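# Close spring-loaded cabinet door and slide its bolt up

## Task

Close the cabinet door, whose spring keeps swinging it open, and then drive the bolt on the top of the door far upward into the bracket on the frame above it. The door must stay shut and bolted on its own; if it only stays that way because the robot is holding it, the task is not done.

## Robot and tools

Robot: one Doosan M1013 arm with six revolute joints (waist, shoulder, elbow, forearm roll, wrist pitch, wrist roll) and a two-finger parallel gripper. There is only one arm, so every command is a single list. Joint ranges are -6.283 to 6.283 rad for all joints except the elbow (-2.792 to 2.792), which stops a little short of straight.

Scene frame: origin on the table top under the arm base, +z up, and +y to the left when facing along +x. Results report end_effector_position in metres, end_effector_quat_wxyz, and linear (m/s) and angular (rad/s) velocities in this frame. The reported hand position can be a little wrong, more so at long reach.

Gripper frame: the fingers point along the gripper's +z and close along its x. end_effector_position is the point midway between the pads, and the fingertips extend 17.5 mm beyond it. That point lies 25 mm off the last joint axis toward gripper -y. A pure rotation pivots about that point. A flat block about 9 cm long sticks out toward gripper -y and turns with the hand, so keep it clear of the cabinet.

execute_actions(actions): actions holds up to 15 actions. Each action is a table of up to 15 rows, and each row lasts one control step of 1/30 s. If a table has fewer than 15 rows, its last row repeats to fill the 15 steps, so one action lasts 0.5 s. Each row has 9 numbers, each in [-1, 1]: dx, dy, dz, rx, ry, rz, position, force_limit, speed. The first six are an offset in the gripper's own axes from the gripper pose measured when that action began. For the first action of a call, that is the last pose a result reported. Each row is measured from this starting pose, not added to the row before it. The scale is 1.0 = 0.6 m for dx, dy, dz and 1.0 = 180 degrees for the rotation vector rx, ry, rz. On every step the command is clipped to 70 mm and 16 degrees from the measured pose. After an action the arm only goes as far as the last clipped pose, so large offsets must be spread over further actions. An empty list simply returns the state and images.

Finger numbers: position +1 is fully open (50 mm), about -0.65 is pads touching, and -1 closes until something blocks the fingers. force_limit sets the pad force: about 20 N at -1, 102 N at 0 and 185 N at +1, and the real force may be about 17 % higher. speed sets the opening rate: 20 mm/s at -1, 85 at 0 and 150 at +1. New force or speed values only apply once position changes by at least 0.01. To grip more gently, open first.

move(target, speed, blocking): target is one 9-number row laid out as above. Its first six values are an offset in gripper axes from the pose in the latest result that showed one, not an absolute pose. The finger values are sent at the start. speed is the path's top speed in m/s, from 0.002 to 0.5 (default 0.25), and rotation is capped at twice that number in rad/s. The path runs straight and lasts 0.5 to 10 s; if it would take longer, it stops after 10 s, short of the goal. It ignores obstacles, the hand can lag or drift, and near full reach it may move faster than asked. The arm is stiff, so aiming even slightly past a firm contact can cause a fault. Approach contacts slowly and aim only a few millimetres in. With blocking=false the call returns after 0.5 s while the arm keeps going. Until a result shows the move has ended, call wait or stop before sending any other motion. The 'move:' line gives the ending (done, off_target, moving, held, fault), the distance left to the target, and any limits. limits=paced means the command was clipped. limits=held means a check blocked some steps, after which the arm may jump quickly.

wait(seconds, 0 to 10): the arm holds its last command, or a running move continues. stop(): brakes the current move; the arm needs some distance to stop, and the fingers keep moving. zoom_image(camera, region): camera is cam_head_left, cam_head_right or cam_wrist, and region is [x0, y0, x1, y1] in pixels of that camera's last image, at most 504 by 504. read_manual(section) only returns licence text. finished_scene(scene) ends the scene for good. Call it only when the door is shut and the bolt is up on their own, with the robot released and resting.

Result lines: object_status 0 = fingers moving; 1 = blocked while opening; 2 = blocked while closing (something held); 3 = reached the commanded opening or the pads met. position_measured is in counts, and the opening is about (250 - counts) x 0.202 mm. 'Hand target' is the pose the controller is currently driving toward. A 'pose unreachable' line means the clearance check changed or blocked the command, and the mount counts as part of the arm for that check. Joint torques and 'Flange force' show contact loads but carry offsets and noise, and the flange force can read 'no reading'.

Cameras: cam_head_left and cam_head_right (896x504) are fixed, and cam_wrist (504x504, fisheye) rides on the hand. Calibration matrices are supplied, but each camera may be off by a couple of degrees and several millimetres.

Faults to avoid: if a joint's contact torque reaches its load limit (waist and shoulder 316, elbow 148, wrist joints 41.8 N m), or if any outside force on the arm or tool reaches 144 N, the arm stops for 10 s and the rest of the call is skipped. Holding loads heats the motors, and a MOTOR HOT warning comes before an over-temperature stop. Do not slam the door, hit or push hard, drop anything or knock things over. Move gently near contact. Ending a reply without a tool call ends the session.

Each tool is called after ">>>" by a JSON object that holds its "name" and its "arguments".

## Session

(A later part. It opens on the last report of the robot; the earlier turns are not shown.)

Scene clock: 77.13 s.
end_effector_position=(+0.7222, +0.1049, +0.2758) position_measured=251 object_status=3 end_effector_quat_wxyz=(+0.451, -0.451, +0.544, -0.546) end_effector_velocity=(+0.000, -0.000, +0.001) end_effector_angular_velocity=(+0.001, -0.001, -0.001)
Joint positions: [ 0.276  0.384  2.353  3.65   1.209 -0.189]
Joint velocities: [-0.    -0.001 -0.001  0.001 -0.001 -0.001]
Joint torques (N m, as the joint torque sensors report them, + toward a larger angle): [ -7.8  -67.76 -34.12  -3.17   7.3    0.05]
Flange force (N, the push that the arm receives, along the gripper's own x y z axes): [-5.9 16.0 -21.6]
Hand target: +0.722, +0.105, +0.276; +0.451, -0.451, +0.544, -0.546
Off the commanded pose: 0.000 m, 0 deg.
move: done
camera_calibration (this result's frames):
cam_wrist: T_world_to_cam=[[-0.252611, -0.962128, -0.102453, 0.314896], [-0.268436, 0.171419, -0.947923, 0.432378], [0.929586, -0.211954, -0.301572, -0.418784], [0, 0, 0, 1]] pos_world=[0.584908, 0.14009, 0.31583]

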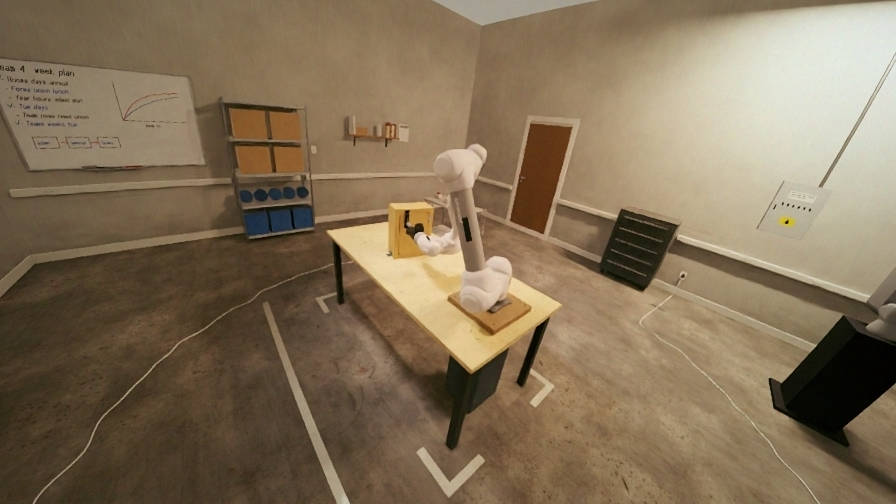

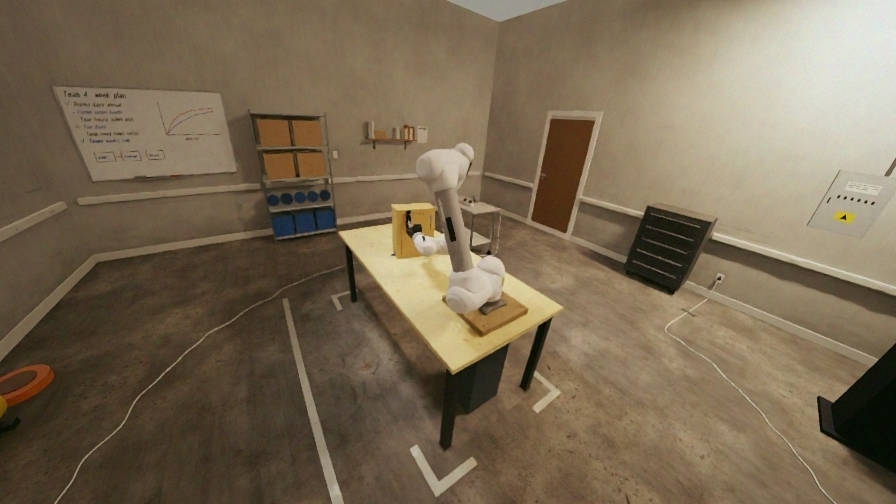

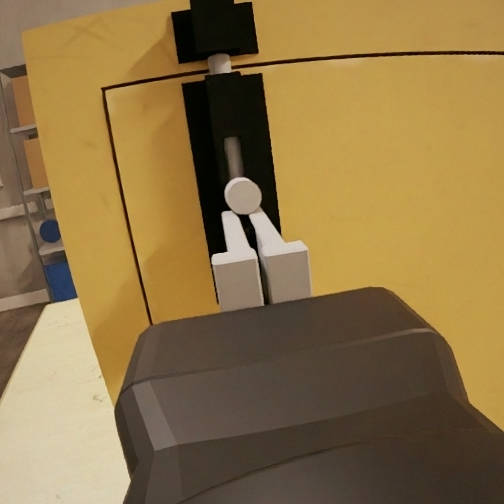

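>>> {"name": "move", "arguments": {"target": [0,-0.005,0.001,0,0,0,-0.66,0,0.5], "speed": 0.012}}

Scene clock: 84.23 s.
end_effector_position=(+0.7228, +0.1048, +0.2788) position_measured=251 object_status=3 end_effector_quat_wxyz=(+0.451, -0.451, +0.544, -0.546) end_effector_velocity=(+0.000, -0.000, +0.000) end_effector_angular_velocity=(+0.001, +0.000, -0.000)
Joint positions: [ 0.275  0.378  2.351  3.651  1.203 -0.193]
Joint velocities: [-0.    -0.001 -0.     0.001 -0.001 -0.   ]
Joint torques (N m, as the joint torque sensors report them, + toward a larger angle): [ -6.31 -65.92 -34.85  -3.26   7.47   0.16]
Flange force (N, the push that the arm receives, along the gripper's own x y z axes): [-2.6 12.6 -21.9]
Hand target: +0.723, +0.105, +0.279; +0.451, -0.451, +0.544, -0.546
Off the commanded pose: 0.000 m, 0 deg.
move: done
camera_calibration (this result's frames):
cam_wrist: T_world_to_cam=[[-0.252615, -0.962127, -0.102455, 0.315252], [-0.268439, 0.171424, -0.947921, 0.43537], [0.929584, -0.211956, -0.301577, -0.418447], [0, 0, 0, 1]] pos_world=[0.585489, 0.139988, 0.318802]

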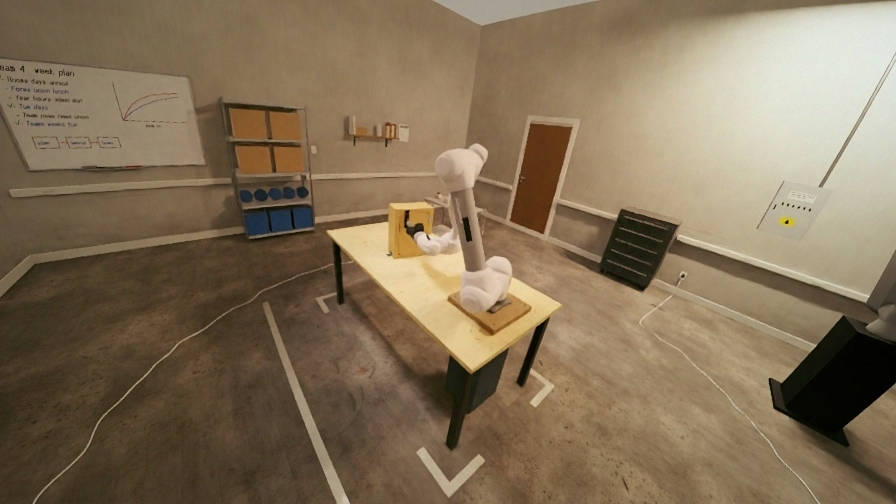

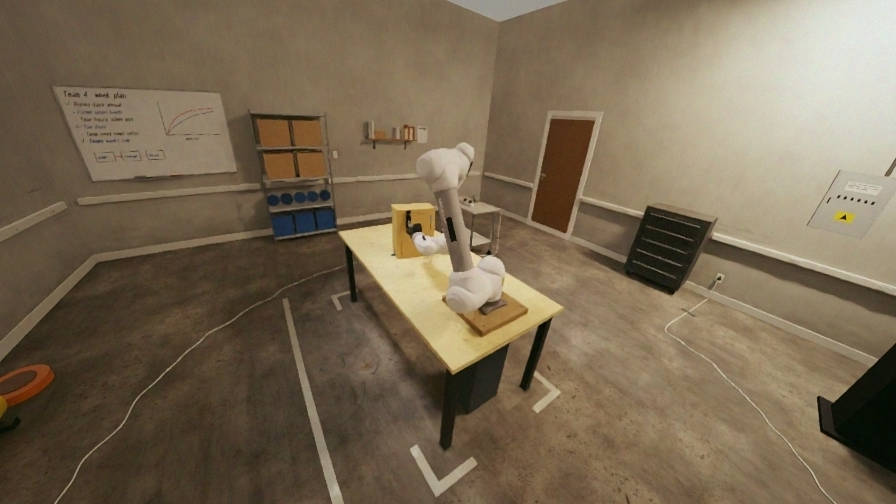

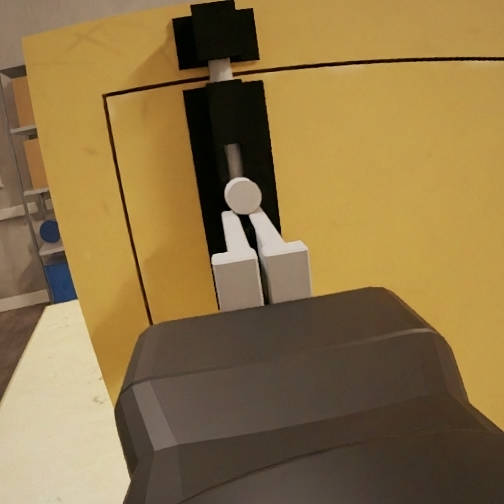

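The bolt has entered the bracket, with about 14 mm of slot left.

>>> {"name": "move", "arguments": {"target": [0,-0.021,0,0,0,0,-0.66,0,0.5], "speed": 0.02}}

>>> {"name": "move", "arguments": {"target": [0,0.005,-0.06,0,0,0,-0.66,0,0.5], "speed": 0.06}}

Scene clock: 90.37 s.
end_effector_position=(+0.7228, +0.1049, +0.2913) position_measured=251 object_status=3 end_effector_quat_wxyz=(+0.451, -0.451, +0.544, -0.546) end_effector_velocity=(+0.000, +0.001, +0.002) end_effector_angular_velocity=(+0.000, -0.001, +0.001)
Joint positions: [ 0.275  0.353  2.347  3.657  1.177 -0.208]
Joint velocities: [ 0.001 -0.003 -0.001  0.001 -0.002 -0.001]
Joint torques (N m, as the joint torque sensors report them, + toward a larger angle): [ -5.26 -64.08 -34.93  -3.61   7.09  -0.2 ]
Flange force (N, the push that the arm receives, along the gripper's own x y z axes): [-1.4 13.0 -19.7]
Hand target: +0.723, +0.105, +0.291; +0.451, -0.451, +0.544, -0.546
Off the commanded pose: 0.000 m, 0 deg.
move: done
camera_calibration (this result's frames):
cam_wrist: T_world_to_cam=[[-0.252624, -0.962124, -0.102463, 0.316575], [-0.268447, 0.171436, -0.947917, 0.447218], [0.929579, -0.211961, -0.301588, -0.414649], [0, 0, 0, 1]] pos_world=[0.585477, 0.140026, 0.33131]

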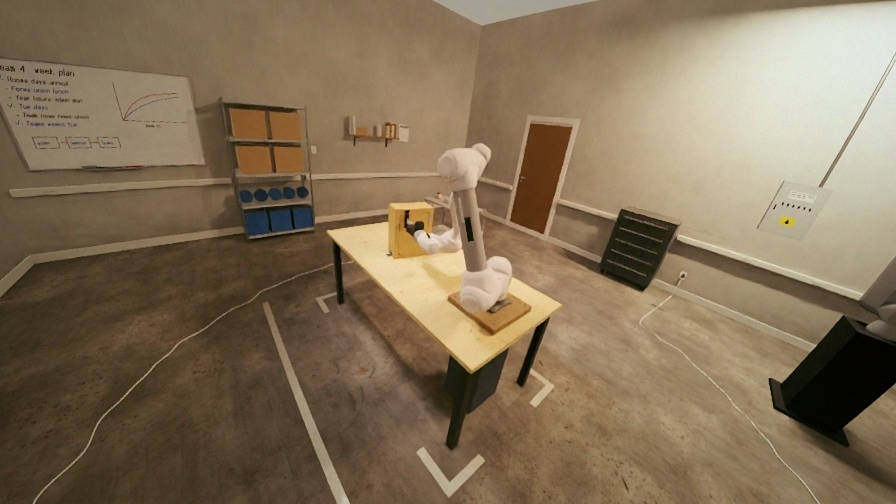

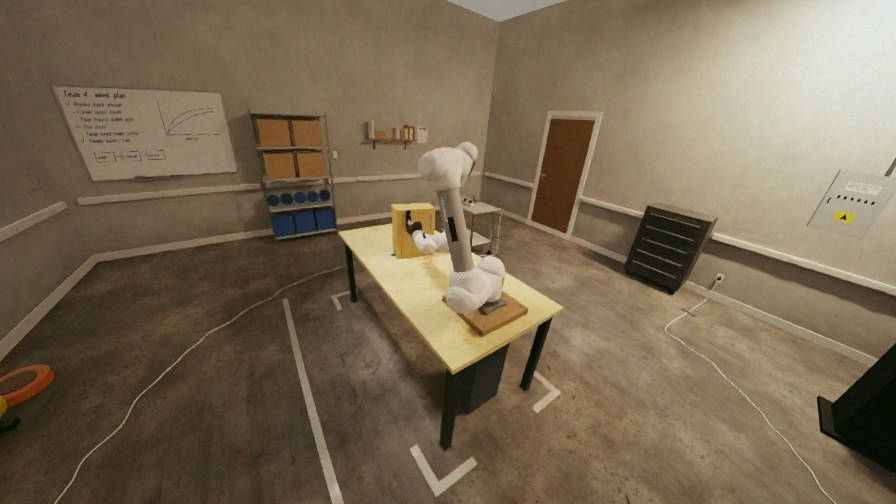

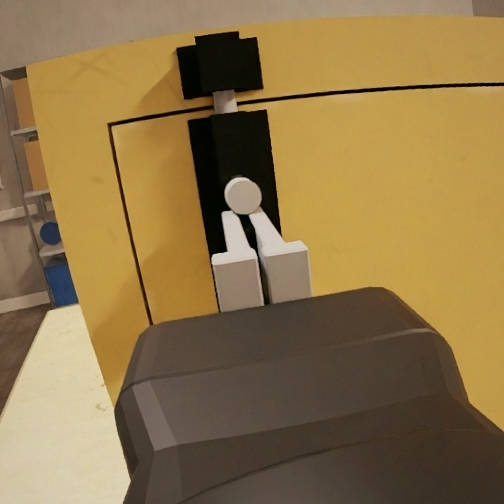

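Scene clock: 91.30 s.
end_effector_position=(+0.6875, +0.1116, +0.2883) position_measured=251 object_status=3 end_effector_quat_wxyz=(+0.451, -0.451, +0.544, -0.546) end_effector_velocity=(-0.001, +0.001, +0.001) end_effector_angular_velocity=(+0.000, -0.001, +0.001)
Joint positions: [ 0.314  0.33   2.404  3.691  1.214 -0.205]
Joint velocities: [ 0.002 -0.001  0.001  0.     0.001  0.   ]
Joint torques (N m, as the joint torque sensors report them, + toward a larger angle): [ -1.67 -50.87 -15.63  -2.23   2.73   0.16]
Flange force (N, the push that the arm receives, along the gripper's own x y z axes): [-5.0 -3.5 0.9]
Hand target: +0.687, +0.112, +0.288; +0.451, -0.451, +0.544, -0.546
Off the commanded pose: 0.000 m, 0 deg.
move: done
camera_calibration (this result's frames):
cam_wrist: T_world_to_cam=[[-0.252626, -0.962129, -0.102414, 0.313765], [-0.268439, 0.171387, -0.947928, 0.433706], [0.929581, -0.211979, -0.30157, -0.381328], [0, 0, 0, 1]] pos_world=[0.550164, 0.146718, 0.328259]

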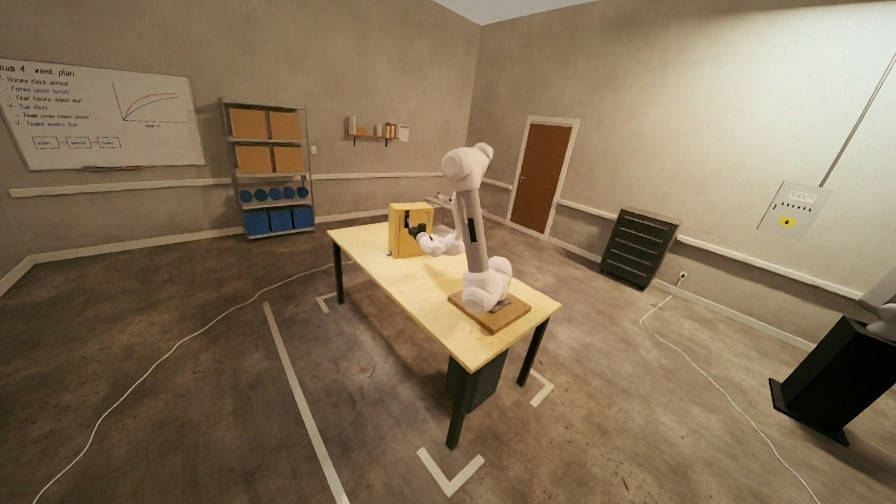

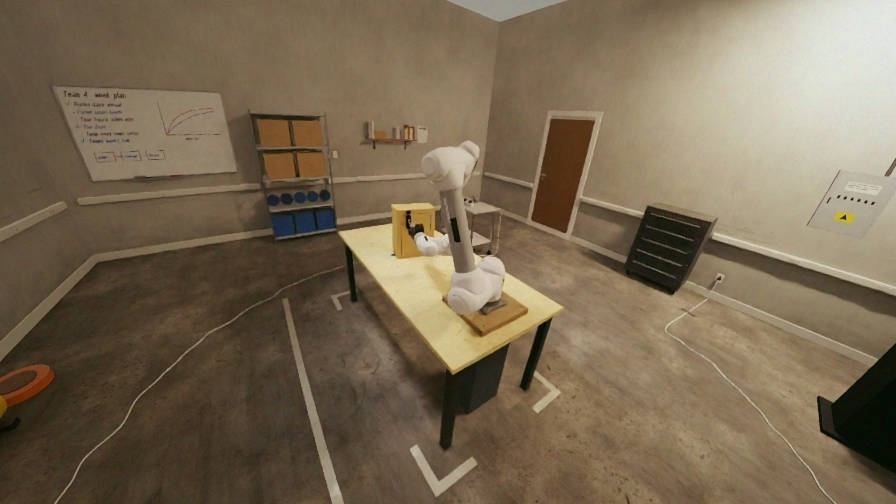

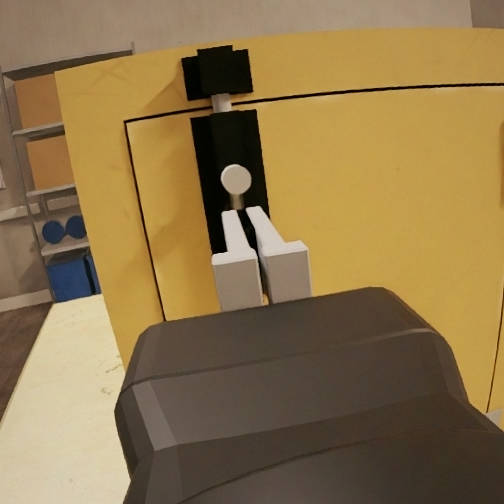

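>>> {"name": "finished_scene", "arguments": {"scene": 1}}

The scene is finished: the task was done.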